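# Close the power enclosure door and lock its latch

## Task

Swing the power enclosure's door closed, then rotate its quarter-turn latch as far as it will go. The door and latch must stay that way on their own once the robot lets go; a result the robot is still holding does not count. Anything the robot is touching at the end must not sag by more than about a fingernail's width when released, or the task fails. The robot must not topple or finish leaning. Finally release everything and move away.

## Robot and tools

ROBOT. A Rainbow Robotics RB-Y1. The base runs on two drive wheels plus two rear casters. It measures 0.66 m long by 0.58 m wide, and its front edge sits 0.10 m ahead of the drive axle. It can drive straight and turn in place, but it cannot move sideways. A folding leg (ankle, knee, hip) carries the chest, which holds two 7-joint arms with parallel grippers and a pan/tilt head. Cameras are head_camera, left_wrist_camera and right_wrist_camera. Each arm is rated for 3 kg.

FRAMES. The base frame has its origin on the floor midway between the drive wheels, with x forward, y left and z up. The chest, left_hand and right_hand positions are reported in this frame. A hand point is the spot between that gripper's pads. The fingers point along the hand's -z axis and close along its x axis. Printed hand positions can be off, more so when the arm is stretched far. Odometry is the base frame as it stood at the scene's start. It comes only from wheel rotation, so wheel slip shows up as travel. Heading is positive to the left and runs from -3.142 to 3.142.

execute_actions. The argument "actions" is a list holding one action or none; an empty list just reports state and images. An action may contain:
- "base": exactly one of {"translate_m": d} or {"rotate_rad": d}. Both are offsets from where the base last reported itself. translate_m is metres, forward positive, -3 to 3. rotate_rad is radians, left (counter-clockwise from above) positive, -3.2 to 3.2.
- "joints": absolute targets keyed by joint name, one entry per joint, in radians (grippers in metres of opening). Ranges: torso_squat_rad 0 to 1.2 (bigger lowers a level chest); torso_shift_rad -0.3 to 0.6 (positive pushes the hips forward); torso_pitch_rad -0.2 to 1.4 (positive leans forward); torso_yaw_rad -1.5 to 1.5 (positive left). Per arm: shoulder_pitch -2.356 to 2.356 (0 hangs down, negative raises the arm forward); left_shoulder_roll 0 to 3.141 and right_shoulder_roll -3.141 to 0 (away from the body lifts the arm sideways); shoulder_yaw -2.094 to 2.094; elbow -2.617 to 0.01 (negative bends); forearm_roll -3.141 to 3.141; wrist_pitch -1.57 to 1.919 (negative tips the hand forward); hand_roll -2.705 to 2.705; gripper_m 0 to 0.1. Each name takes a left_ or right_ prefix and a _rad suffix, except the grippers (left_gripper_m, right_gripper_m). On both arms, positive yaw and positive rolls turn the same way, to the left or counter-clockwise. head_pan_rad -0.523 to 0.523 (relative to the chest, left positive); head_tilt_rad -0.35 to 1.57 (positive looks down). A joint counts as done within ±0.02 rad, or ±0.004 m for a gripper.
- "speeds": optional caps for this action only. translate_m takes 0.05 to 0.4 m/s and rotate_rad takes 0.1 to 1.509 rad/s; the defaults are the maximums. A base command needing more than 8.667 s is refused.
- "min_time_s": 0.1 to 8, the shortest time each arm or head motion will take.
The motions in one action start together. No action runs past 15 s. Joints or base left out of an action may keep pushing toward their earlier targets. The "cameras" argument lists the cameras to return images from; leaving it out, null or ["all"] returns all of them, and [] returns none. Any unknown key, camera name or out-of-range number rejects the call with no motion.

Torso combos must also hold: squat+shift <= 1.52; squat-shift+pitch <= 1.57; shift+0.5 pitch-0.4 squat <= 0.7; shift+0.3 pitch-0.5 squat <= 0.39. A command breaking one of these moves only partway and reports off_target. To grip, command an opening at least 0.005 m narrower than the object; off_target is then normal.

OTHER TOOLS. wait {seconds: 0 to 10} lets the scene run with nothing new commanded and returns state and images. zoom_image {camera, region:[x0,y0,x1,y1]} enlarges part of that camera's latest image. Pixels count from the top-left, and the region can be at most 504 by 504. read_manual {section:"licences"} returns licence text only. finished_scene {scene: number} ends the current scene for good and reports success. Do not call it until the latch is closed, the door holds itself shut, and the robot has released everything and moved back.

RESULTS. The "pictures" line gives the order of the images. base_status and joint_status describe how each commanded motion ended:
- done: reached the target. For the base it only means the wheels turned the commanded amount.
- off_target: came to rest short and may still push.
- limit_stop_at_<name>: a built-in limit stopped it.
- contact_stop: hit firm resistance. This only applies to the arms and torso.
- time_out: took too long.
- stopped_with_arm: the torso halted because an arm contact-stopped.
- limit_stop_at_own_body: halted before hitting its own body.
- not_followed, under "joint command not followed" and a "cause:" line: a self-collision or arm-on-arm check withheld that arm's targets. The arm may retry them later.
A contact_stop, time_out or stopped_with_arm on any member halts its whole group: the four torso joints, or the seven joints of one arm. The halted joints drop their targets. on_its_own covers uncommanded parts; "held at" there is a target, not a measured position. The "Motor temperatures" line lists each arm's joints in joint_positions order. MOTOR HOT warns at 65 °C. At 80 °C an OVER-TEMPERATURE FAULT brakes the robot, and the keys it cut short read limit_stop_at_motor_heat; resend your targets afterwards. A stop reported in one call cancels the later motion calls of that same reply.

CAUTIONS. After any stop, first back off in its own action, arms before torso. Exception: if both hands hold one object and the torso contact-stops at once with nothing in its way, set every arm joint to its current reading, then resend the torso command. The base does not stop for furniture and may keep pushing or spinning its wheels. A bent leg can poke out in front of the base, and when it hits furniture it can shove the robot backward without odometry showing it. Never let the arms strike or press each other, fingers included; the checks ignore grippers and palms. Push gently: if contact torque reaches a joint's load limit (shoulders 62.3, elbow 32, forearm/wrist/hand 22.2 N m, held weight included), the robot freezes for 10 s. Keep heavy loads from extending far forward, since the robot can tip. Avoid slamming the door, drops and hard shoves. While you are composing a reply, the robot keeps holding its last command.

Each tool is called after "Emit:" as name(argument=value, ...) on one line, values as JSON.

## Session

Emit:
execute_actions(actions=[])

Scene clock: 0.00 s.
Motor temperatures (°C, as the motors report them): left_arm=[37 34 34 41 37 41 37] | right_arm=[32 33 32 35 34 38 39]
base_odometry: x=+0.000 y=+0.000 heading=+0.000 (m, m, rad; odometry frame)
base_status: not commanded
joint_positions: torso_squat_rad=+0.350 torso_shift_rad=+0.001 torso_pitch_rad=+0.001 torso_yaw_rad=+0.000 left_shoulder_pitch_rad=+0.024 left_shoulder_roll_rad=+0.008 left_shoulder_yaw_rad=+0.002 left_elbow_rad=-0.265 left_forearm_roll_rad=+0.037 left_wrist_pitch_rad=-0.032 left_hand_roll_rad=+0.027 left_gripper_m=+0.100 right_shoulder_pitch_rad=-0.006 right_shoulder_roll_rad=-0.021 right_shoulder_yaw_rad=-0.039 right_elbow_rad=-0.215 right_forearm_roll_rad=-0.024 right_wrist_pitch_rad=+0.014 right_hand_roll_rad=+0.000 right_gripper_m=+0.100 head_pan_rad=+0.000 head_tilt_rad=+0.401
joint_status: not commanded
chest: x=-0.2269 y=+0.0001 z=+1.2476 quat_wxyz=(+1.000, +0.000, +0.000, +0.000) (m; base frame)
left_hand: x=-0.1088 y=+0.2280 z=+0.5731 quat_wxyz=(+0.990, +0.001, -0.136, +0.036) (m; base frame)
right_hand: x=-0.1215 y=-0.2390 z=+0.5697 quat_wxyz=(+0.994, -0.011, -0.103, -0.029) (m; base frame)
pictures: head_camera, left_wrist_camera, right_wrist_camera
Images, in order (width x height): head_camera 896x504, left_wrist_camera 644x364, right_wrist_camera 644x364.

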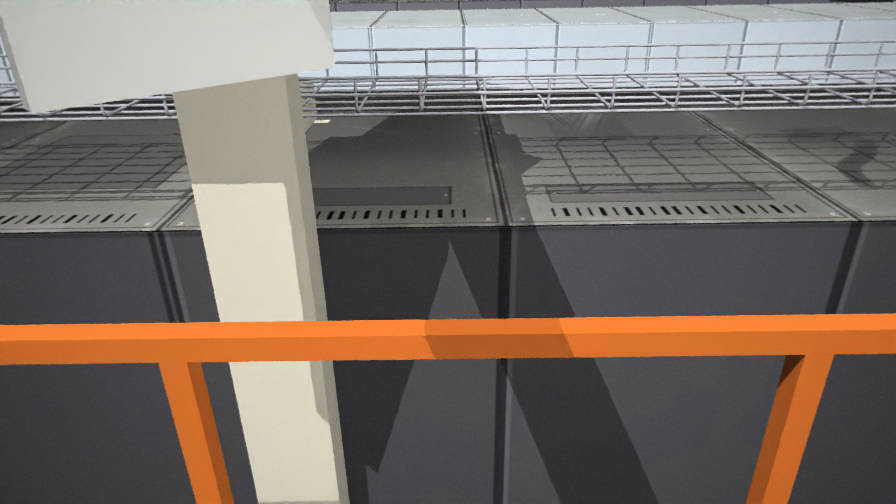

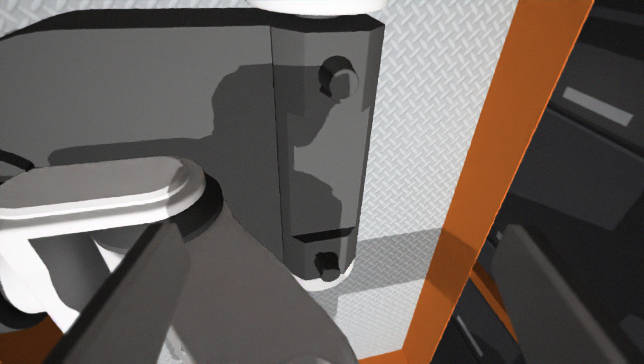

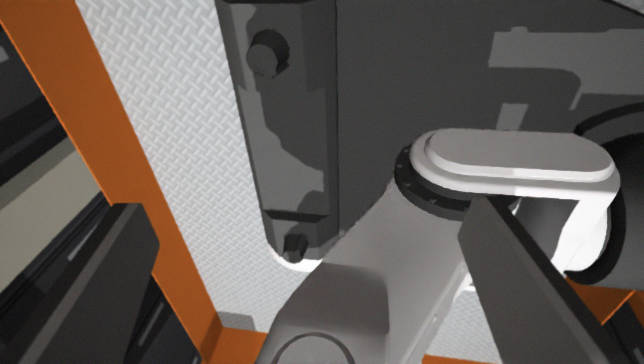

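Emit:
execute_actions(actions=[{"joints":{"head_pan_rad":0.35,"head_tilt_rad":0.0,"torso_shift_rad":-0.2,"left_shoulder_pitch_rad":0.3,"left_shoulder_roll_rad":0.4,"left_elbow_rad":-2.2,"left_shoulder_yaw_rad":0.3}}], cameras=["head_camera"])

Scene clock: 3.33 s.
Motor temperatures (°C, as the motors report them): left_arm=[37 34 34 41 37 41 37] | right_arm=[32 33 32 35 34 38 39]
base_odometry: x=+0.000 y=+0.000 heading=+0.000 (m, m, rad; odometry frame)
base_status: not commanded
joint_positions: torso_squat_rad=+0.350 torso_shift_rad=-0.200 torso_pitch_rad=+0.001 torso_yaw_rad=+0.000 left_shoulder_pitch_rad=+0.300 left_shoulder_roll_rad=+0.400 left_shoulder_yaw_rad=+0.300 left_elbow_rad=-2.200 left_forearm_roll_rad=+0.037 left_wrist_pitch_rad=-0.032 left_hand_roll_rad=+0.027 left_gripper_m=+0.100 right_shoulder_pitch_rad=-0.006 right_shoulder_roll_rad=-0.021 right_shoulder_yaw_rad=-0.039 right_elbow_rad=-0.215 right_forearm_roll_rad=-0.024 right_wrist_pitch_rad=+0.014 right_hand_roll_rad=+0.000 right_gripper_m=+0.100 head_pan_rad=+0.350 head_tilt_rad=+0.000
joint_status: all done
chest: x=-0.3584 y=+0.0001 z=+1.2345 quat_wxyz=(+1.000, +0.000, +0.000, +0.000) (m; base frame)
left_hand: x=+0.0408 y=+0.3852 z=+1.2406 quat_wxyz=(+0.528, +0.219, -0.814, -0.104) (m; base frame)
right_hand: x=-0.2530 y=-0.2390 z=+0.5566 quat_wxyz=(+0.994, -0.011, -0.103, -0.029) (m; base frame)
pictures: head_camera
Images, in order (width x height): head_camera 896x504.

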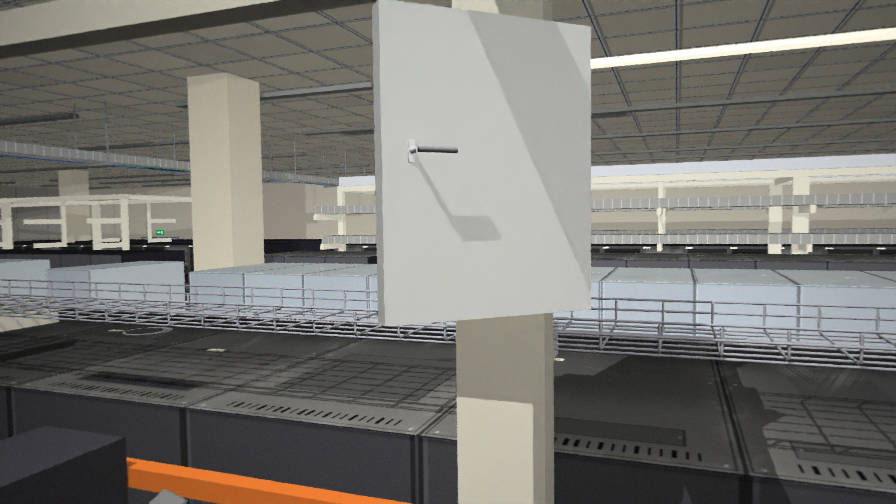

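Emit:
execute_actions(actions=[{"joints":{"torso_yaw_rad":-0.1,"left_shoulder_pitch_rad":-1.264,"left_shoulder_roll_rad":0.7,"left_elbow_rad":-1.9,"left_shoulder_yaw_rad":0.442,"left_forearm_roll_rad":0.466,"left_wrist_pitch_rad":1.243,"left_hand_roll_rad":2.5,"left_gripper_m":0.0}}], cameras=[])

Emit:
execute_actions(actions=[{"joints":{"left_elbow_rad":-1.354,"head_pan_rad":0.5}}])

Scene clock: 8.87 s.
Motor temperatures (°C, as the motors report them): left_arm=[37 34 34 41 37 41 37] | right_arm=[32 33 32 35 34 38 39]
base_odometry: x=+0.000 y=+0.000 heading=+0.000 (m, m, rad; odometry frame)
base_status: not commanded
joint_positions: torso_squat_rad=+0.350 torso_shift_rad=-0.200 torso_pitch_rad=+0.001 torso_yaw_rad=-0.100 left_shoulder_pitch_rad=-1.264 left_shoulder_roll_rad=+0.700 left_shoulder_yaw_rad=+0.442 left_elbow_rad=-1.900 left_forearm_roll_rad=+0.466 left_wrist_pitch_rad=+1.243 left_hand_roll_rad=+2.500 left_gripper_m=+0.000 right_shoulder_pitch_rad=-0.006 right_shoulder_roll_rad=-0.021 right_shoulder_yaw_rad=-0.039 right_elbow_rad=-0.215 right_forearm_roll_rad=-0.024 right_wrist_pitch_rad=+0.014 right_hand_roll_rad=+0.000 right_gripper_m=+0.100 head_pan_rad=+0.350 head_tilt_rad=+0.000
joint_status: all done
chest: x=-0.3584 y=+0.0001 z=+1.2345 quat_wxyz=(+0.999, +0.000, +0.000, -0.050) (m; base frame)
left_hand: x=+0.1119 y=+0.2746 z=+1.6694 quat_wxyz=(+0.222, -0.823, -0.240, +0.465) (m; base frame)
right_hand: x=-0.2774 y=-0.2484 z=+0.5566 quat_wxyz=(+0.991, -0.016, -0.103, -0.079) (m; base frame)
pictures: none
No camera images: the call's "cameras" was empty. Leave "cameras" out to get every camera's image.

Scene clock: 10.10 s.
Motor temperatures (°C, as the motors report them): left_arm=[37 34 34 41 37 41 37] | right_arm=[32 33 32 35 34 38 39]
base_odometry: x=+0.000 y=+0.000 heading=+0.000 (m, m, rad; odometry frame)
base_status: not commanded
joint_positions: torso_squat_rad=+0.350 torso_shift_rad=-0.200 torso_pitch_rad=+0.001 torso_yaw_rad=-0.100 left_shoulder_pitch_rad=-1.264 left_shoulder_roll_rad=+0.700 left_shoulder_yaw_rad=+0.442 left_elbow_rad=-1.354 left_forearm_roll_rad=+0.466 left_wrist_pitch_rad=+1.243 left_hand_roll_rad=+2.500 left_gripper_m=+0.000 right_shoulder_pitch_rad=-0.006 right_shoulder_roll_rad=-0.021 right_shoulder_yaw_rad=-0.039 right_elbow_rad=-0.215 right_forearm_roll_rad=-0.024 right_wrist_pitch_rad=+0.014 right_hand_roll_rad=+0.000 right_gripper_m=+0.100 head_pan_rad=+0.500 head_tilt_rad=+0.000
joint_status: all done
chest: x=-0.3584 y=+0.0001 z=+1.2345 quat_wxyz=(+0.999, +0.000, +0.000, -0.050) (m; base frame)
left_hand: x=+0.2685 y=+0.3293 z=+1.5313 quat_wxyz=(+0.201, -0.694, -0.132, +0.678) (m; base frame)
right_hand: x=-0.2774 y=-0.2484 z=+0.5566 quat_wxyz=(+0.991, -0.016, -0.103, -0.079) (m; base frame)
pictures: head_camera, left_wrist_camera, right_wrist_camera
Images, in order (width x height): head_camera 896x504, left_wrist_camera 644x364, right_wrist_camera 644x364.

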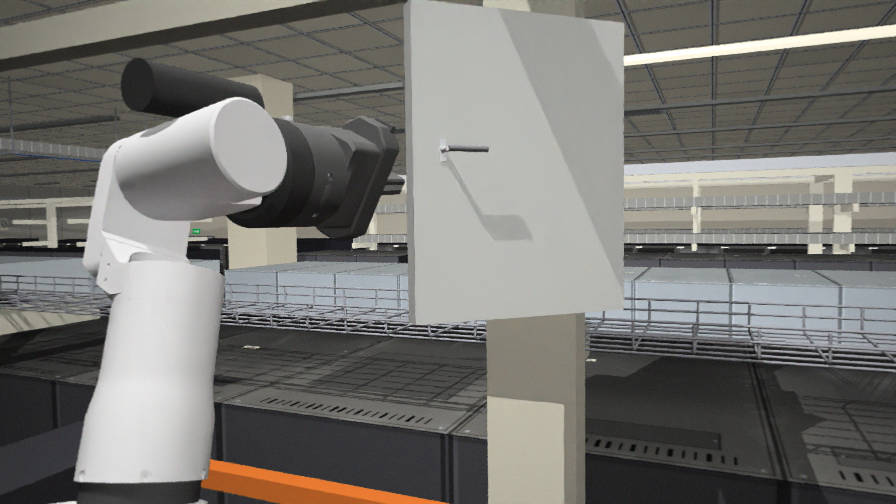

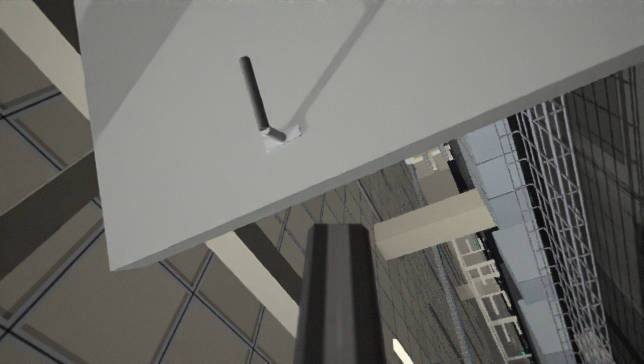

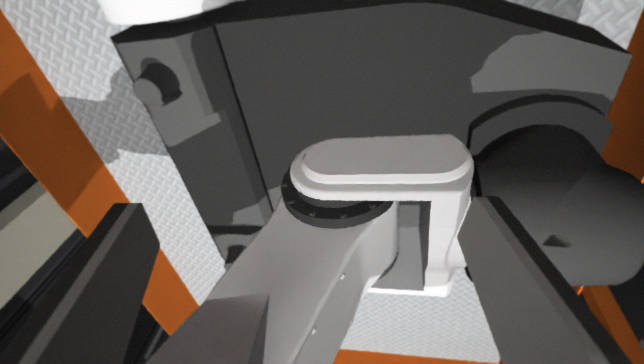

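Emit:
execute_actions(actions=[{"joints":{"torso_shift_rad":-0.3}}], cameras=["head_camera","left_wrist_camera"])

Scene clock: 13.00 s.
Motor temperatures (°C, as the motors report them): left_arm=[37 34 34 41 37 41 37] | right_arm=[32 33 32 35 34 38 39]
base_odometry: x=+0.000 y=+0.000 heading=+0.000 (m, m, rad; odometry frame)
base_status: not commanded
joint_positions: torso_squat_rad=+0.350 torso_shift_rad=-0.299 torso_pitch_rad=+0.001 torso_yaw_rad=-0.100 left_shoulder_pitch_rad=-1.264 left_shoulder_roll_rad=+0.700 left_shoulder_yaw_rad=+0.442 left_elbow_rad=-1.354 left_forearm_roll_rad=+0.466 left_wrist_pitch_rad=+1.243 left_hand_roll_rad=+2.500 left_gripper_m=+0.000 right_shoulder_pitch_rad=-0.006 right_shoulder_roll_rad=-0.021 right_shoulder_yaw_rad=-0.039 right_elbow_rad=-0.215 right_forearm_roll_rad=-0.024 right_wrist_pitch_rad=+0.014 right_hand_roll_rad=+0.000 right_gripper_m=+0.100 head_pan_rad=+0.500 head_tilt_rad=+0.000
joint_status: all done
joint sent to its limit — the command would take torso_shift_rad past its lower limit, so that joint was sent only as far as its limit.
chest: x=-0.4213 y=+0.0001 z=+1.2184 quat_wxyz=(+0.999, +0.000, +0.000, -0.050) (m; base frame)
left_hand: x=+0.2055 y=+0.3293 z=+1.5154 quat_wxyz=(+0.201, -0.694, -0.132, +0.678) (m; base frame)
right_hand: x=-0.3403 y=-0.2484 z=+0.5406 quat_wxyz=(+0.991, -0.016, -0.103, -0.079) (m; base frame)
pictures: head_camera, left_wrist_camera
Images, in order (width x height): head_camera 896x504, left_wrist_camera 644x364.

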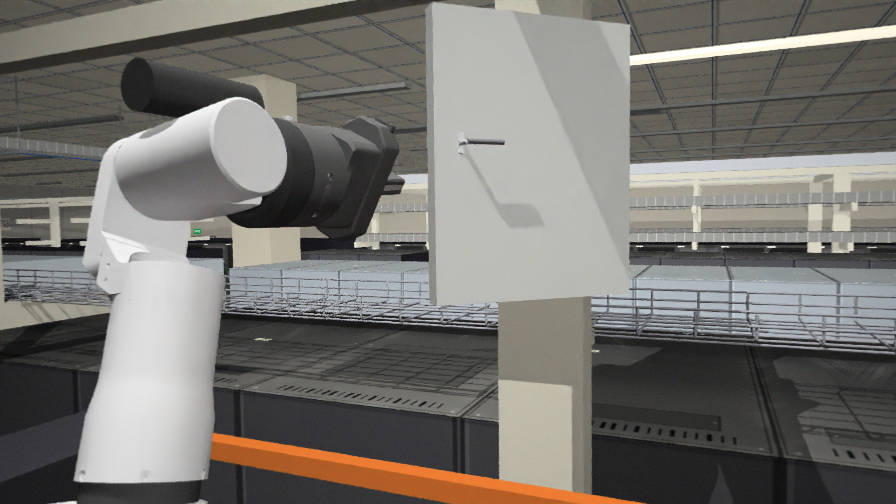

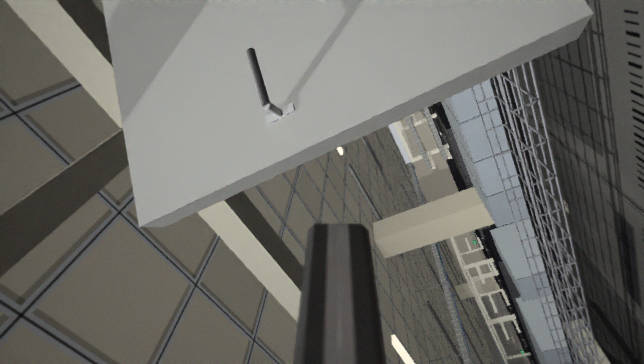

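Emit:
execute_actions(actions=[{"joints":{"torso_shift_rad":-0.08,"torso_yaw_rad":-0.16,"torso_squat_rad":0.4}}], cameras=["head_camera","left_wrist_camera"])

Scene clock: 16.00 s.
Motor temperatures (°C, as the motors report them): left_arm=[37 34 34 41 37 41 37] | right_arm=[32 33 32 35 34 38 39]
base_odometry: x=+0.000 y=+0.000 heading=+0.000 (m, m, rad; odometry frame)
base_status: not commanded
joint_positions: torso_squat_rad=+0.400 torso_shift_rad=-0.080 torso_pitch_rad=+0.001 torso_yaw_rad=-0.160 left_shoulder_pitch_rad=-1.264 left_shoulder_roll_rad=+0.700 left_shoulder_yaw_rad=+0.442 left_elbow_rad=-1.354 left_forearm_roll_rad=+0.466 left_wrist_pitch_rad=+1.243 left_hand_roll_rad=+2.500 left_gripper_m=+0.000 right_shoulder_pitch_rad=-0.006 right_shoulder_roll_rad=-0.021 right_shoulder_yaw_rad=-0.039 right_elbow_rad=-0.215 right_forearm_roll_rad=-0.024 right_wrist_pitch_rad=+0.014 right_hand_roll_rad=+0.000 right_gripper_m=+0.100 head_pan_rad=+0.500 head_tilt_rad=+0.000
joint_status: all done
chest: x=-0.2791 y=+0.0001 z=+1.2326 quat_wxyz=(+0.997, +0.000, +0.001, -0.080) (m; base frame)
left_hand: x=+0.3664 y=+0.2912 z=+1.5293 quat_wxyz=(+0.221, -0.698, -0.111, +0.672) (m; base frame)
right_hand: x=-0.2134 y=-0.2528 z=+0.5548 quat_wxyz=(+0.989, -0.019, -0.102, -0.109) (m; base frame)
pictures: head_camera, left_wrist_camera
Images, in order (width x height): head_camera 896x504, left_wrist_camera 644x364.

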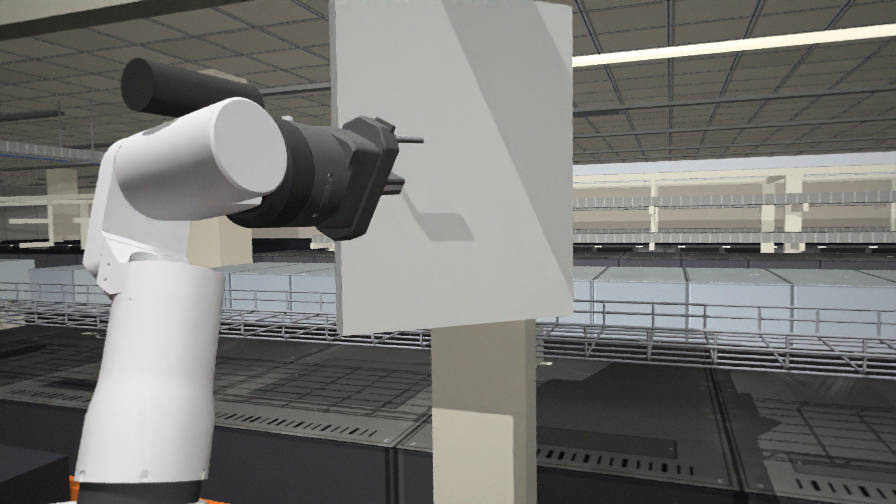

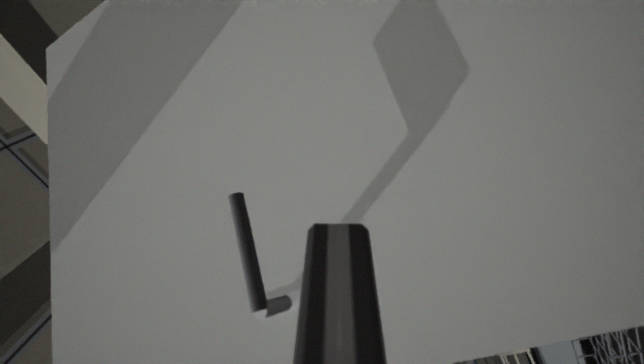

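Emit:
execute_actions(actions=[{"base":{"translate_m":0.1},"speeds":{"translate_m":0.05},"joints":{"torso_squat_rad":0.44}}])

Scene clock: 19.20 s.
Motor temperatures (°C, as the motors report them): left_arm=[37 34 34 41 37 41 37] | right_arm=[32 33 32 35 34 38 39]
base_odometry: x=+0.100 y=+0.000 heading=-0.001 (m, m, rad; odometry frame)
base_status: done
joint_positions: torso_squat_rad=+0.440 torso_shift_rad=-0.080 torso_pitch_rad=+0.001 torso_yaw_rad=-0.160 left_shoulder_pitch_rad=-1.264 left_shoulder_roll_rad=+0.700 left_shoulder_yaw_rad=+0.442 left_elbow_rad=-1.354 left_forearm_roll_rad=+0.466 left_wrist_pitch_rad=+1.243 left_hand_roll_rad=+2.500 left_gripper_m=+0.000 right_shoulder_pitch_rad=-0.006 right_shoulder_roll_rad=-0.021 right_shoulder_yaw_rad=-0.039 right_elbow_rad=-0.215 right_forearm_roll_rad=-0.024 right_wrist_pitch_rad=+0.014 right_hand_roll_rad=+0.000 right_gripper_m=+0.100 head_pan_rad=+0.500 head_tilt_rad=+0.000
joint_status: all done
chest: x=-0.2783 y=+0.0001 z=+1.2212 quat_wxyz=(+0.997, +0.000, +0.000, -0.080) (m; base frame)
left_hand: x=+0.3671 y=+0.2912 z=+1.5181 quat_wxyz=(+0.221, -0.698, -0.111, +0.672) (m; base frame)
right_hand: x=-0.2124 y=-0.2528 z=+0.5434 quat_wxyz=(+0.989, -0.019, -0.102, -0.109) (m; base frame)
pictures: head_camera, left_wrist_camera, right_wrist_camera
Images, in order (width x height): head_camera 896x504, left_wrist_camera 644x364, right_wrist_camera 644x364.

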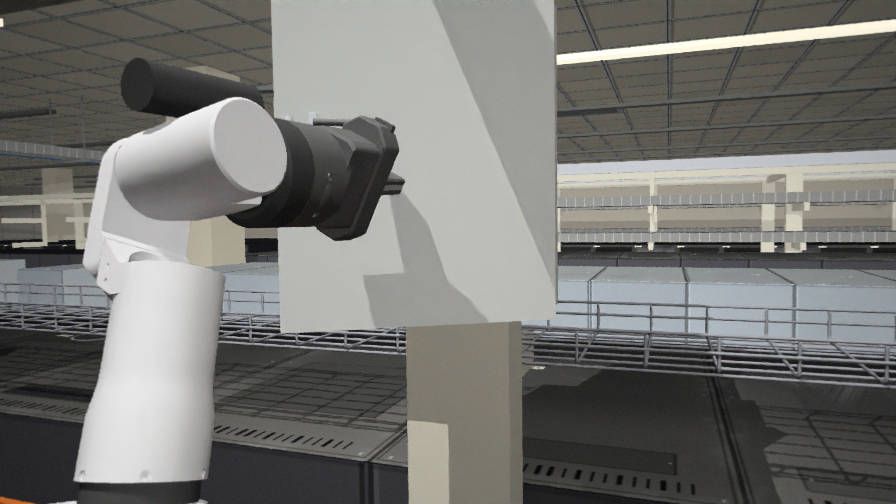

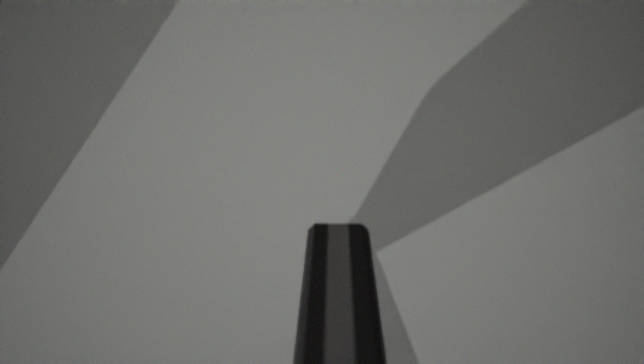

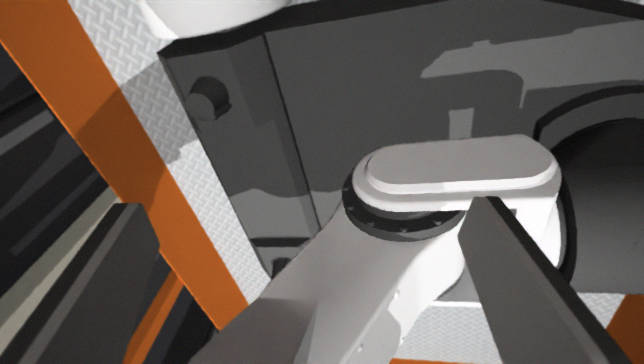

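Emit:
execute_actions(actions=[{"joints":{"torso_shift_rad":-0.02,"torso_yaw_rad":-0.13}}], cameras=[])

Emit:
execute_actions(actions=[{"joints":{"torso_shift_rad":0.045,"torso_yaw_rad":-0.1}}], cameras=["head_camera"])

Scene clock: 20.83 s.
Motor temperatures (°C, as the motors report them): left_arm=[37 34 34 41 37 41 37] | right_arm=[32 33 32 35 34 38 39]
base_odometry: x=+0.100 y=+0.000 heading=-0.001 (m, m, rad; odometry frame)
base_status: not commanded
joint_positions: torso_squat_rad=+0.440 torso_shift_rad=-0.020 torso_pitch_rad=+0.001 torso_yaw_rad=-0.130 left_shoulder_pitch_rad=-1.264 left_shoulder_roll_rad=+0.700 left_shoulder_yaw_rad=+0.442 left_elbow_rad=-1.354 left_forearm_roll_rad=+0.466 left_wrist_pitch_rad=+1.243 left_hand_roll_rad=+2.500 left_gripper_m=+0.000 right_shoulder_pitch_rad=-0.006 right_shoulder_roll_rad=-0.021 right_shoulder_yaw_rad=-0.039 right_elbow_rad=-0.215 right_forearm_roll_rad=-0.024 right_wrist_pitch_rad=+0.014 right_hand_roll_rad=+0.000 right_gripper_m=+0.100 head_pan_rad=+0.500 head_tilt_rad=+0.000
joint_status: all done
chest: x=-0.2404 y=+0.0001 z=+1.2231 quat_wxyz=(+0.998, +0.000, +0.000, -0.065) (m; base frame)
left_hand: x=+0.3961 y=+0.3104 z=+1.5199 quat_wxyz=(+0.211, -0.696, -0.122, +0.675) (m; base frame)
right_hand: x=-0.1670 y=-0.2507 z=+0.5453 quat_wxyz=(+0.990, -0.017, -0.102, -0.094) (m; base frame)
pictures: none
No camera images: the call's "cameras" was empty. Leave "cameras" out to get every camera's image.

Scene clock: 22.03 s.
Motor temperatures (°C, as the motors report them): left_arm=[37 34 34 41 37 41 37] | right_arm=[32 33 32 35 34 38 39]
base_odometry: x=+0.100 y=+0.000 heading=-0.001 (m, m, rad; odometry frame)
base_status: not commanded
joint_positions: torso_squat_rad=+0.440 torso_shift_rad=+0.045 torso_pitch_rad=+0.001 torso_yaw_rad=-0.100 left_shoulder_pitch_rad=-1.264 left_shoulder_roll_rad=+0.700 left_shoulder_yaw_rad=+0.442 left_elbow_rad=-1.354 left_forearm_roll_rad=+0.466 left_wrist_pitch_rad=+1.243 left_hand_roll_rad=+2.500 left_gripper_m=+0.000 right_shoulder_pitch_rad=-0.006 right_shoulder_roll_rad=-0.021 right_shoulder_yaw_rad=-0.039 right_elbow_rad=-0.215 right_forearm_roll_rad=-0.024 right_wrist_pitch_rad=+0.014 right_hand_roll_rad=+0.000 right_gripper_m=+0.100 head_pan_rad=+0.500 head_tilt_rad=+0.000
joint_status: all done
chest: x=-0.1992 y=+0.0001 z=+1.2226 quat_wxyz=(+0.999, +0.000, +0.000, -0.050) (m; base frame)
left_hand: x=+0.4277 y=+0.3293 z=+1.5195 quat_wxyz=(+0.201, -0.694, -0.132, +0.678) (m; base frame)
right_hand: x=-0.1183 y=-0.2484 z=+0.5448 quat_wxyz=(+0.991, -0.016, -0.103, -0.079) (m; base frame)
pictures: head_camera
Images, in order (width x height): head_camera 896x504.

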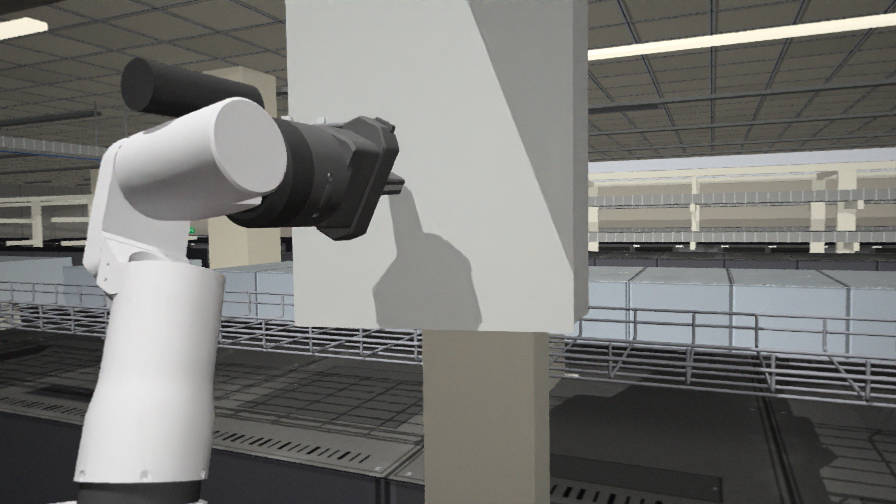

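Still somewhat open. Small steps.

Emit:
execute_actions(actions=[{"joints":{"torso_shift_rad":0.075}}], cameras=["head_camera"])

Emit:
execute_actions(actions=[{"joints":{"torso_shift_rad":0.09}}], cameras=["head_camera"])

Scene clock: 23.37 s.
Motor temperatures (°C, as the motors report them): left_arm=[37 34 34 41 37 41 37] | right_arm=[32 33 32 35 34 38 39]
base_odometry: x=+0.100 y=+0.000 heading=-0.001 (m, m, rad; odometry frame)
base_status: not commanded
joint_positions: torso_squat_rad=+0.440 torso_shift_rad=+0.075 torso_pitch_rad=+0.001 torso_yaw_rad=-0.100 left_shoulder_pitch_rad=-1.264 left_shoulder_roll_rad=+0.700 left_shoulder_yaw_rad=+0.442 left_elbow_rad=-1.354 left_forearm_roll_rad=+0.466 left_wrist_pitch_rad=+1.243 left_hand_roll_rad=+2.500 left_gripper_m=+0.000 right_shoulder_pitch_rad=-0.006 right_shoulder_roll_rad=-0.021 right_shoulder_yaw_rad=-0.039 right_elbow_rad=-0.215 right_forearm_roll_rad=-0.024 right_wrist_pitch_rad=+0.014 right_hand_roll_rad=+0.000 right_gripper_m=+0.100 head_pan_rad=+0.500 head_tilt_rad=+0.000
joint_status: all done
chest: x=-0.1803 y=+0.0001 z=+1.2215 quat_wxyz=(+0.999, +0.000, +0.000, -0.050) (m; base frame)
left_hand: x=+0.4465 y=+0.3294 z=+1.5184 quat_wxyz=(+0.201, -0.694, -0.132, +0.678) (m; base frame)
right_hand: x=-0.0994 y=-0.2484 z=+0.5436 quat_wxyz=(+0.991, -0.016, -0.103, -0.079) (m; base frame)
pictures: head_camera
Images, in order (width x height): head_camera 896x504.

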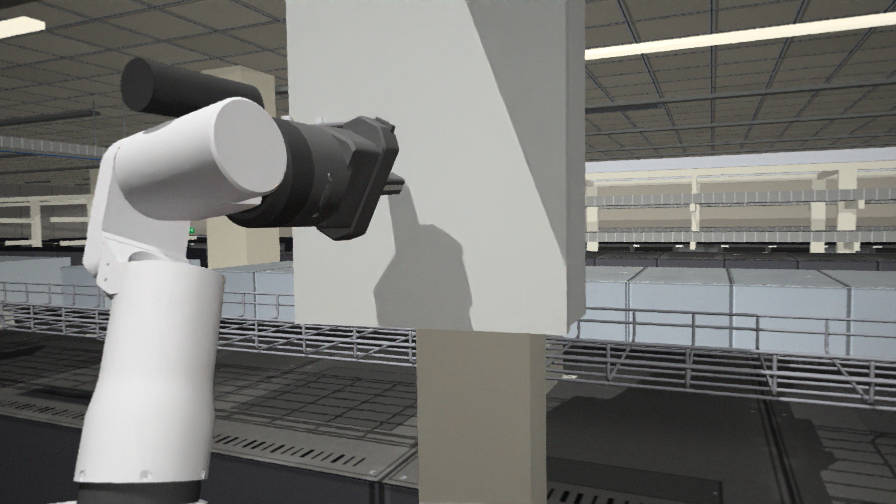

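Scene clock: 24.10 s.
Motor temperatures (°C, as the motors report them): left_arm=[37 34 34 41 37 41 37] | right_arm=[32 33 32 35 34 38 39]
base_odometry: x=+0.100 y=+0.000 heading=-0.001 (m, m, rad; odometry frame)
base_status: not commanded
joint_positions: torso_squat_rad=+0.440 torso_shift_rad=+0.090 torso_pitch_rad=+0.001 torso_yaw_rad=-0.100 left_shoulder_pitch_rad=-1.264 left_shoulder_roll_rad=+0.700 left_shoulder_yaw_rad=+0.442 left_elbow_rad=-1.354 left_forearm_roll_rad=+0.466 left_wrist_pitch_rad=+1.243 left_hand_roll_rad=+2.500 left_gripper_m=+0.000 right_shoulder_pitch_rad=-0.006 right_shoulder_roll_rad=-0.021 right_shoulder_yaw_rad=-0.039 right_elbow_rad=-0.215 right_forearm_roll_rad=-0.024 right_wrist_pitch_rad=+0.014 right_hand_roll_rad=+0.000 right_gripper_m=+0.100 head_pan_rad=+0.500 head_tilt_rad=+0.000
joint_status: all done
chest: x=-0.1708 y=+0.0001 z=+1.2207 quat_wxyz=(+0.999, +0.000, +0.000, -0.050) (m; base frame)
left_hand: x=+0.4560 y=+0.3295 z=+1.5177 quat_wxyz=(+0.201, -0.694, -0.132, +0.678) (m; base frame)
right_hand: x=-0.0899 y=-0.2484 z=+0.5428 quat_wxyz=(+0.991, -0.016, -0.103, -0.079) (m; base frame)
pictures: head_camera
Images, in order (width x height): head_camera 896x504.

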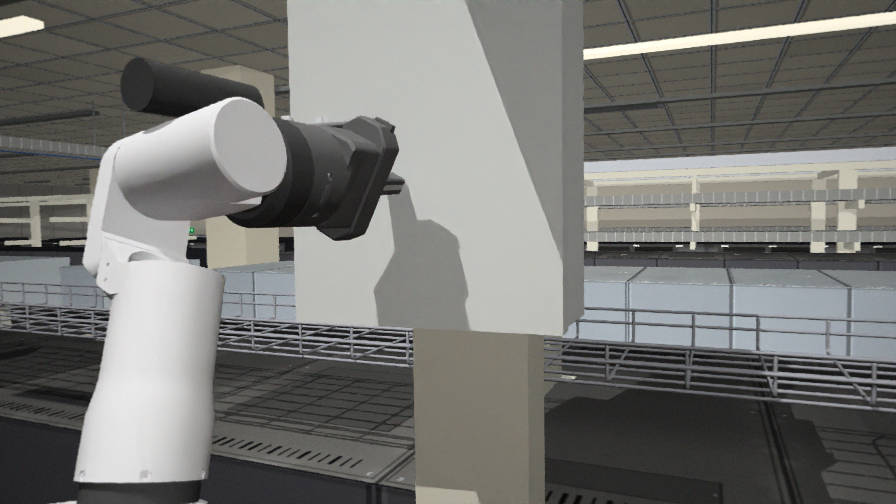

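Emit:
execute_actions(actions=[{"joints":{"torso_shift_rad":0.105}}], cameras=[])

Emit:
execute_actions(actions=[{"joints":{"torso_shift_rad":0.118}}], cameras=["head_camera"])

Scene clock: 25.27 s.
Motor temperatures (°C, as the motors report them): left_arm=[37 34 34 41 37 41 37] | right_arm=[32 33 32 35 34 38 39]
base_odometry: x=+0.100 y=+0.000 heading=-0.001 (m, m, rad; odometry frame)
base_status: not commanded
joint_positions: torso_squat_rad=+0.440 torso_shift_rad=+0.105 torso_pitch_rad=+0.001 torso_yaw_rad=-0.100 left_shoulder_pitch_rad=-1.264 left_shoulder_roll_rad=+0.700 left_shoulder_yaw_rad=+0.442 left_elbow_rad=-1.354 left_forearm_roll_rad=+0.466 left_wrist_pitch_rad=+1.243 left_hand_roll_rad=+2.500 left_gripper_m=+0.000 right_shoulder_pitch_rad=-0.006 right_shoulder_roll_rad=-0.021 right_shoulder_yaw_rad=-0.039 right_elbow_rad=-0.215 right_forearm_roll_rad=-0.024 right_wrist_pitch_rad=+0.014 right_hand_roll_rad=+0.000 right_gripper_m=+0.100 head_pan_rad=+0.500 head_tilt_rad=+0.000
joint_status: all done
chest: x=-0.1614 y=+0.0001 z=+1.2198 quat_wxyz=(+0.999, +0.000, +0.000, -0.050) (m; base frame)
left_hand: x=+0.4653 y=+0.3295 z=+1.5168 quat_wxyz=(+0.201, -0.694, -0.132, +0.678) (m; base frame)
right_hand: x=-0.0804 y=-0.2484 z=+0.5419 quat_wxyz=(+0.991, -0.016, -0.103, -0.079) (m; base frame)
pictures: none
No camera images: the call's "cameras" was empty. Leave "cameras" out to get every camera's image.

Scene clock: 26.20 s.
Motor temperatures (°C, as the motors report them): left_arm=[37 34 34 41 37 41 37] | right_arm=[32 33 32 35 34 38 39]
base_odometry: x=+0.100 y=+0.000 heading=-0.001 (m, m, rad; odometry frame)
base_status: not commanded
joint_positions: torso_squat_rad=+0.441 torso_shift_rad=+0.114 torso_pitch_rad=-0.006 torso_yaw_rad=-0.099 left_shoulder_pitch_rad=-1.264 left_shoulder_roll_rad=+0.700 left_shoulder_yaw_rad=+0.442 left_elbow_rad=-1.355 left_forearm_roll_rad=+0.466 left_wrist_pitch_rad=+1.244 left_hand_roll_rad=+2.500 left_gripper_m=+0.000 right_shoulder_pitch_rad=-0.006 right_shoulder_roll_rad=-0.021 right_shoulder_yaw_rad=-0.039 right_elbow_rad=-0.215 right_forearm_roll_rad=-0.024 right_wrist_pitch_rad=+0.014 right_hand_roll_rad=+0.000 right_gripper_m=+0.100 head_pan_rad=+0.500 head_tilt_rad=+0.000
joint_status: torso_shift_rad contact_stop (moved +0.009 of +0.013)
chest: x=-0.1578 y=+0.0001 z=+1.2188 quat_wxyz=(+0.999, +0.000, -0.003, -0.049) (m; base frame)
left_hand: x=+0.4664 y=+0.3301 z=+1.5199 quat_wxyz=(+0.200, -0.696, -0.133, +0.676) (m; base frame)
right_hand: x=-0.0720 y=-0.2483 z=+0.5416 quat_wxyz=(+0.991, -0.015, -0.106, -0.078) (m; base frame)
pictures: head_camera
Images, in order (width x height): head_camera 896x504.

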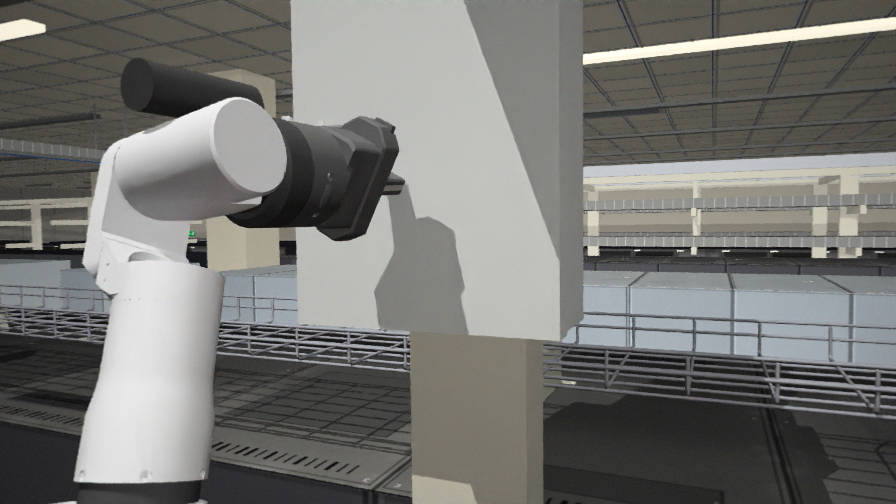

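Emit:
execute_actions(actions=[{"joints":{"torso_shift_rad":0.05,"torso_pitch_rad":0.001}}], cameras=[])

Emit:
execute_actions(actions=[{"joints":{"torso_shift_rad":0.06,"torso_yaw_rad":-0.02,"torso_squat_rad":0.1,"left_hand_roll_rad":2.7,"left_gripper_m":0.05}}], cameras=["head_camera","left_wrist_camera"])

Scene clock: 27.90 s.
Motor temperatures (°C, as the motors report them): left_arm=[37 34 34 41 37 41 37] | right_arm=[32 33 32 35 34 38 39]
base_odometry: x=+0.100 y=+0.000 heading=-0.001 (m, m, rad; odometry frame)
base_status: not commanded
joint_positions: torso_squat_rad=+0.441 torso_shift_rad=+0.050 torso_pitch_rad=+0.001 torso_yaw_rad=-0.099 left_shoulder_pitch_rad=-1.264 left_shoulder_roll_rad=+0.700 left_shoulder_yaw_rad=+0.442 left_elbow_rad=-1.354 left_forearm_roll_rad=+0.466 left_wrist_pitch_rad=+1.243 left_hand_roll_rad=+2.500 left_gripper_m=+0.000 right_shoulder_pitch_rad=-0.006 right_shoulder_roll_rad=-0.021 right_shoulder_yaw_rad=-0.039 right_elbow_rad=-0.215 right_forearm_roll_rad=-0.024 right_wrist_pitch_rad=+0.014 right_hand_roll_rad=+0.000 right_gripper_m=+0.100 head_pan_rad=+0.500 head_tilt_rad=+0.000
joint_status: all done
chest: x=-0.1961 y=+0.0001 z=+1.2222 quat_wxyz=(+0.999, +0.000, +0.000, -0.049) (m; base frame)
left_hand: x=+0.4303 y=+0.3301 z=+1.5191 quat_wxyz=(+0.201, -0.694, -0.132, +0.679) (m; base frame)
right_hand: x=-0.1149 y=-0.2483 z=+0.5444 quat_wxyz=(+0.991, -0.016, -0.103, -0.078) (m; base frame)
pictures: none
No camera images: the call's "cameras" was empty. Leave "cameras" out to get every camera's image.

Scene clock: 29.87 s.
Motor temperatures (°C, as the motors report them): left_arm=[38 34 34 41 37 41 37] | right_arm=[32 33 32 35 34 38 39]
base_odometry: x=+0.100 y=+0.000 heading=-0.001 (m, m, rad; odometry frame)
base_status: not commanded
joint_positions: torso_squat_rad=+0.100 torso_shift_rad=+0.060 torso_pitch_rad=+0.001 torso_yaw_rad=-0.020 left_shoulder_pitch_rad=-1.264 left_shoulder_roll_rad=+0.700 left_shoulder_yaw_rad=+0.442 left_elbow_rad=-1.354 left_forearm_roll_rad=+0.466 left_wrist_pitch_rad=+1.243 left_hand_roll_rad=+2.700 left_gripper_m=+0.050 right_shoulder_pitch_rad=-0.006 right_shoulder_roll_rad=-0.021 right_shoulder_yaw_rad=-0.039 right_elbow_rad=-0.215 right_forearm_roll_rad=-0.024 right_wrist_pitch_rad=+0.014 right_hand_roll_rad=+0.000 right_gripper_m=+0.100 head_pan_rad=+0.500 head_tilt_rad=+0.000
joint_status: all done
chest: x=-0.1858 y=+0.0001 z=+1.2852 quat_wxyz=(+1.000, +0.000, +0.001, -0.010) (m; base frame)
left_hand: x=+0.4128 y=+0.3784 z=+1.5819 quat_wxyz=(+0.104, -0.701, -0.090, +0.700) (m; base frame)
right_hand: x=-0.0855 y=-0.2411 z=+0.6073 quat_wxyz=(+0.994, -0.012, -0.103, -0.039) (m; base frame)
pictures: head_camera, left_wrist_camera
Images, in order (width x height): head_camera 896x504, left_wrist_camera 644x364.

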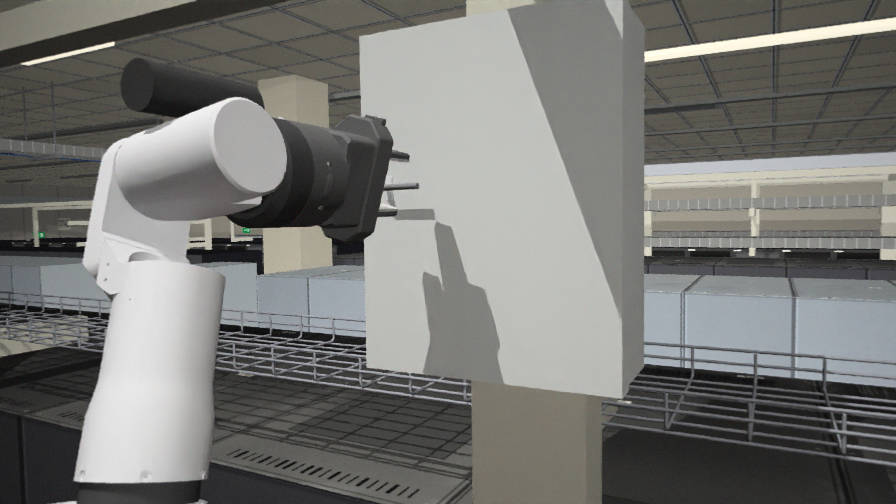

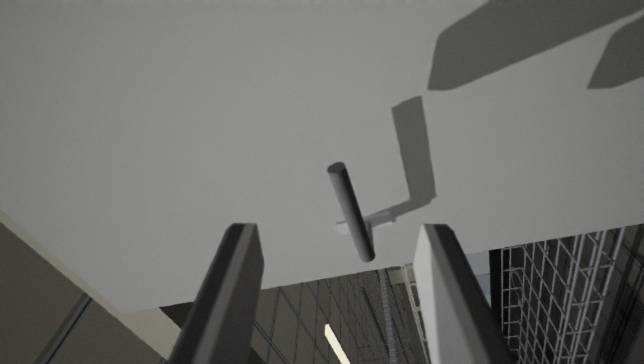

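Emit:
execute_actions(actions=[{"joints":{"torso_shift_rad":0.128,"torso_squat_rad":0.11}}], cameras=["head_camera","left_wrist_camera"])

Scene clock: 31.60 s.
Motor temperatures (°C, as the motors report them): left_arm=[38 34 34 41 37 41 37] | right_arm=[31 33 32 35 34 38 39]
base_odometry: x=+0.100 y=+0.000 heading=-0.001 (m, m, rad; odometry frame)
base_status: not commanded
joint_positions: torso_squat_rad=+0.110 torso_shift_rad=+0.128 torso_pitch_rad=+0.001 torso_yaw_rad=-0.020 left_shoulder_pitch_rad=-1.264 left_shoulder_roll_rad=+0.700 left_shoulder_yaw_rad=+0.442 left_elbow_rad=-1.354 left_forearm_roll_rad=+0.466 left_wrist_pitch_rad=+1.243 left_hand_roll_rad=+2.700 left_gripper_m=+0.050 right_shoulder_pitch_rad=-0.006 right_shoulder_roll_rad=-0.021 right_shoulder_yaw_rad=-0.039 right_elbow_rad=-0.215 right_forearm_roll_rad=-0.024 right_wrist_pitch_rad=+0.014 right_hand_roll_rad=+0.000 right_gripper_m=+0.100 head_pan_rad=+0.500 head_tilt_rad=+0.000
joint_status: all done
chest: x=-0.1387 y=+0.0001 z=+1.2800 quat_wxyz=(+1.000, +0.000, +0.001, -0.010) (m; base frame)
left_hand: x=+0.4599 y=+0.3784 z=+1.5767 quat_wxyz=(+0.104, -0.701, -0.090, +0.700) (m; base frame)
right_hand: x=-0.0384 y=-0.2411 z=+0.6021 quat_wxyz=(+0.994, -0.012, -0.103, -0.039) (m; base frame)
pictures: head_camera, left_wrist_camera
Images, in order (width x height): head_camera 896x504, left_wrist_camera 644x364.

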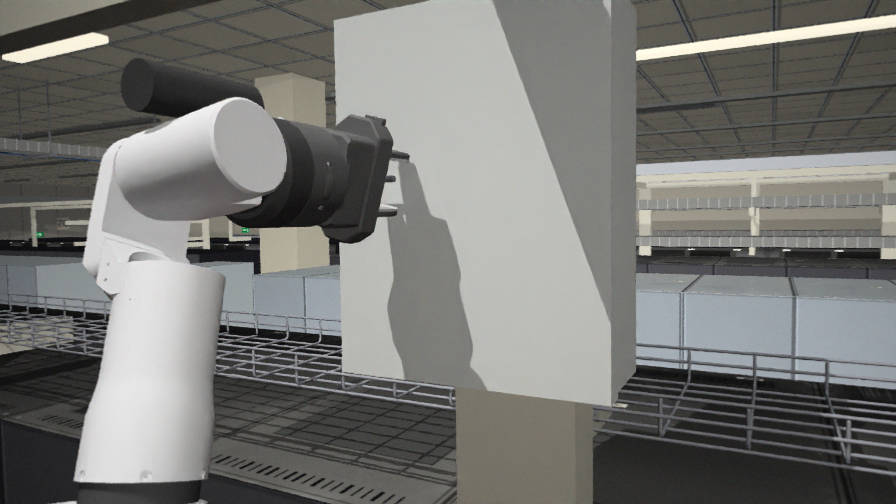

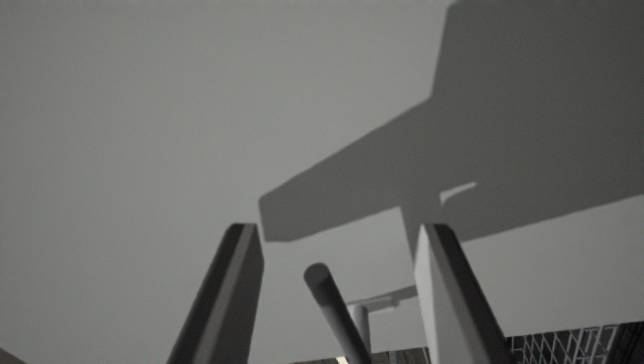

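Emit:
execute_actions(actions=[{"joints":{"torso_shift_rad":0.14,"torso_yaw_rad":-0.004,"left_gripper_m":0.032}}], cameras=["left_wrist_camera"])

Emit:
execute_actions(actions=[{"joints":{"left_hand_roll_rad":2.2},"min_time_s":1.2}], cameras=["left_wrist_camera"])

Scene clock: 32.97 s.
Motor temperatures (°C, as the motors report them): left_arm=[38 34 34 41 37 41 37] | right_arm=[31 33 32 35 34 38 39]
base_odometry: x=+0.100 y=+0.000 heading=-0.001 (m, m, rad; odometry frame)
base_status: not commanded
joint_positions: torso_squat_rad=+0.110 torso_shift_rad=+0.140 torso_pitch_rad=+0.001 torso_yaw_rad=-0.004 left_shoulder_pitch_rad=-1.264 left_shoulder_roll_rad=+0.700 left_shoulder_yaw_rad=+0.442 left_elbow_rad=-1.354 left_forearm_roll_rad=+0.466 left_wrist_pitch_rad=+1.243 left_hand_roll_rad=+2.700 left_gripper_m=+0.032 right_shoulder_pitch_rad=-0.006 right_shoulder_roll_rad=-0.021 right_shoulder_yaw_rad=-0.039 right_elbow_rad=-0.215 right_forearm_roll_rad=-0.024 right_wrist_pitch_rad=+0.014 right_hand_roll_rad=+0.000 right_gripper_m=+0.100 head_pan_rad=+0.500 head_tilt_rad=+0.000
joint_status: all done
chest: x=-0.1305 y=+0.0001 z=+1.2789 quat_wxyz=(+1.000, +0.000, +0.001, -0.002) (m; base frame)
left_hand: x=+0.4620 y=+0.3879 z=+1.5756 quat_wxyz=(+0.099, -0.700, -0.096, +0.701) (m; base frame)
right_hand: x=-0.0263 y=-0.2395 z=+0.6010 quat_wxyz=(+0.994, -0.011, -0.103, -0.031) (m; base frame)
pictures: left_wrist_camera
Images, in order (width x height): left_wrist_camera 644x364.

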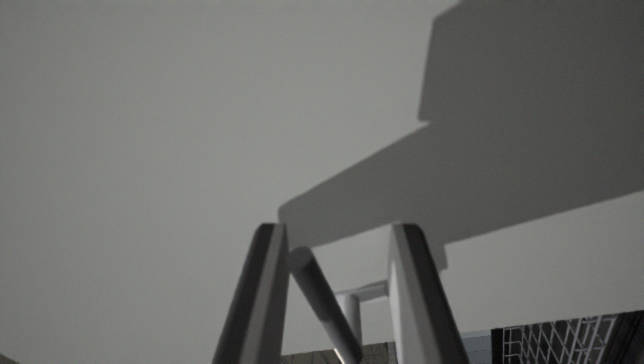

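Scene clock: 34.47 s.
Motor temperatures (°C, as the motors report them): left_arm=[38 34 34 41 37 41 37] | right_arm=[31 33 32 35 34 38 39]
base_odometry: x=+0.100 y=+0.000 heading=-0.001 (m, m, rad; odometry frame)
base_status: not commanded
joint_positions: torso_squat_rad=+0.110 torso_shift_rad=+0.140 torso_pitch_rad=+0.001 torso_yaw_rad=-0.004 left_shoulder_pitch_rad=-1.265 left_shoulder_roll_rad=+0.700 left_shoulder_yaw_rad=+0.442 left_elbow_rad=-1.355 left_forearm_roll_rad=+0.466 left_wrist_pitch_rad=+1.242 left_hand_roll_rad=+2.200 left_gripper_m=+0.032 right_shoulder_pitch_rad=-0.006 right_shoulder_roll_rad=-0.021 right_shoulder_yaw_rad=-0.039 right_elbow_rad=-0.215 right_forearm_roll_rad=-0.024 right_wrist_pitch_rad=+0.014 right_hand_roll_rad=+0.000 right_gripper_m=+0.100 head_pan_rad=+0.500 head_tilt_rad=+0.000
joint_status: all done
chest: x=-0.1306 y=+0.0001 z=+1.2789 quat_wxyz=(+1.000, +0.000, +0.000, -0.002) (m; base frame)
left_hand: x=+0.4615 y=+0.3877 z=+1.5768 quat_wxyz=(+0.269, -0.655, -0.266, +0.654) (m; base frame)
right_hand: x=-0.0262 y=-0.2394 z=+0.6010 quat_wxyz=(+0.994, -0.011, -0.103, -0.031) (m; base frame)
pictures: left_wrist_camera
Images, in order (width x height): left_wrist_camera 644x364.

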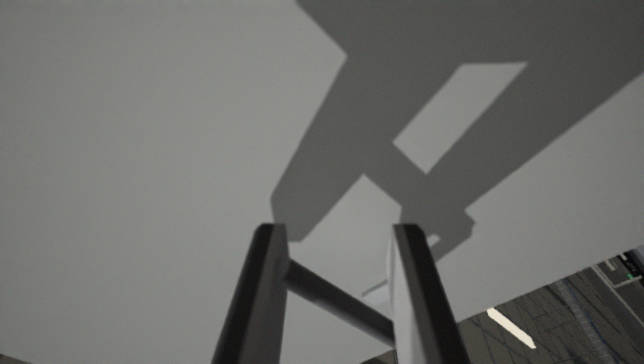

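Emit:
execute_actions(actions=[{"joints":{"left_hand_roll_rad":2.0,"torso_yaw_rad":0.002,"torso_shift_rad":0.143,"torso_squat_rad":0.13},"min_time_s":1.2}], cameras=["left_wrist_camera"])

Scene clock: 36.40 s.
Motor temperatures (°C, as the motors report them): left_arm=[38 34 34 41 37 41 37] | right_arm=[31 33 32 35 34 38 39]
base_odometry: x=+0.100 y=+0.000 heading=-0.001 (m, m, rad; odometry frame)
base_status: not commanded
joint_positions: torso_squat_rad=+0.130 torso_shift_rad=+0.143 torso_pitch_rad=+0.001 torso_yaw_rad=+0.002 left_shoulder_pitch_rad=-1.266 left_shoulder_roll_rad=+0.700 left_shoulder_yaw_rad=+0.442 left_elbow_rad=-1.355 left_forearm_roll_rad=+0.467 left_wrist_pitch_rad=+1.243 left_hand_roll_rad=+2.000 left_gripper_m=+0.033 right_shoulder_pitch_rad=-0.006 right_shoulder_roll_rad=-0.021 right_shoulder_yaw_rad=-0.039 right_elbow_rad=-0.215 right_forearm_roll_rad=-0.024 right_wrist_pitch_rad=+0.014 right_hand_roll_rad=+0.000 right_gripper_m=+0.100 head_pan_rad=+0.500 head_tilt_rad=+0.000
joint_status: all done
chest: x=-0.1289 y=-0.0003 z=+1.2769 quat_wxyz=(+1.000, +0.000, +0.000, +0.001) (m; base frame)
left_hand: x=+0.4607 y=+0.3899 z=+1.5758 quat_wxyz=(+0.331, -0.625, -0.332, +0.624) (m; base frame)
right_hand: x=-0.0230 y=-0.2388 z=+0.5989 quat_wxyz=(+0.994, -0.010, -0.103, -0.029) (m; base frame)
pictures: left_wrist_camera
Images, in order (width x height): left_wrist_camera 644x364.

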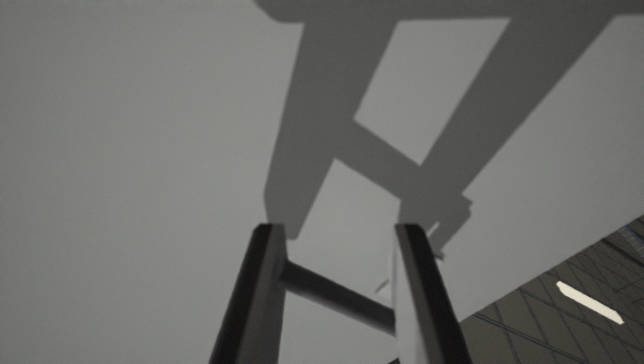

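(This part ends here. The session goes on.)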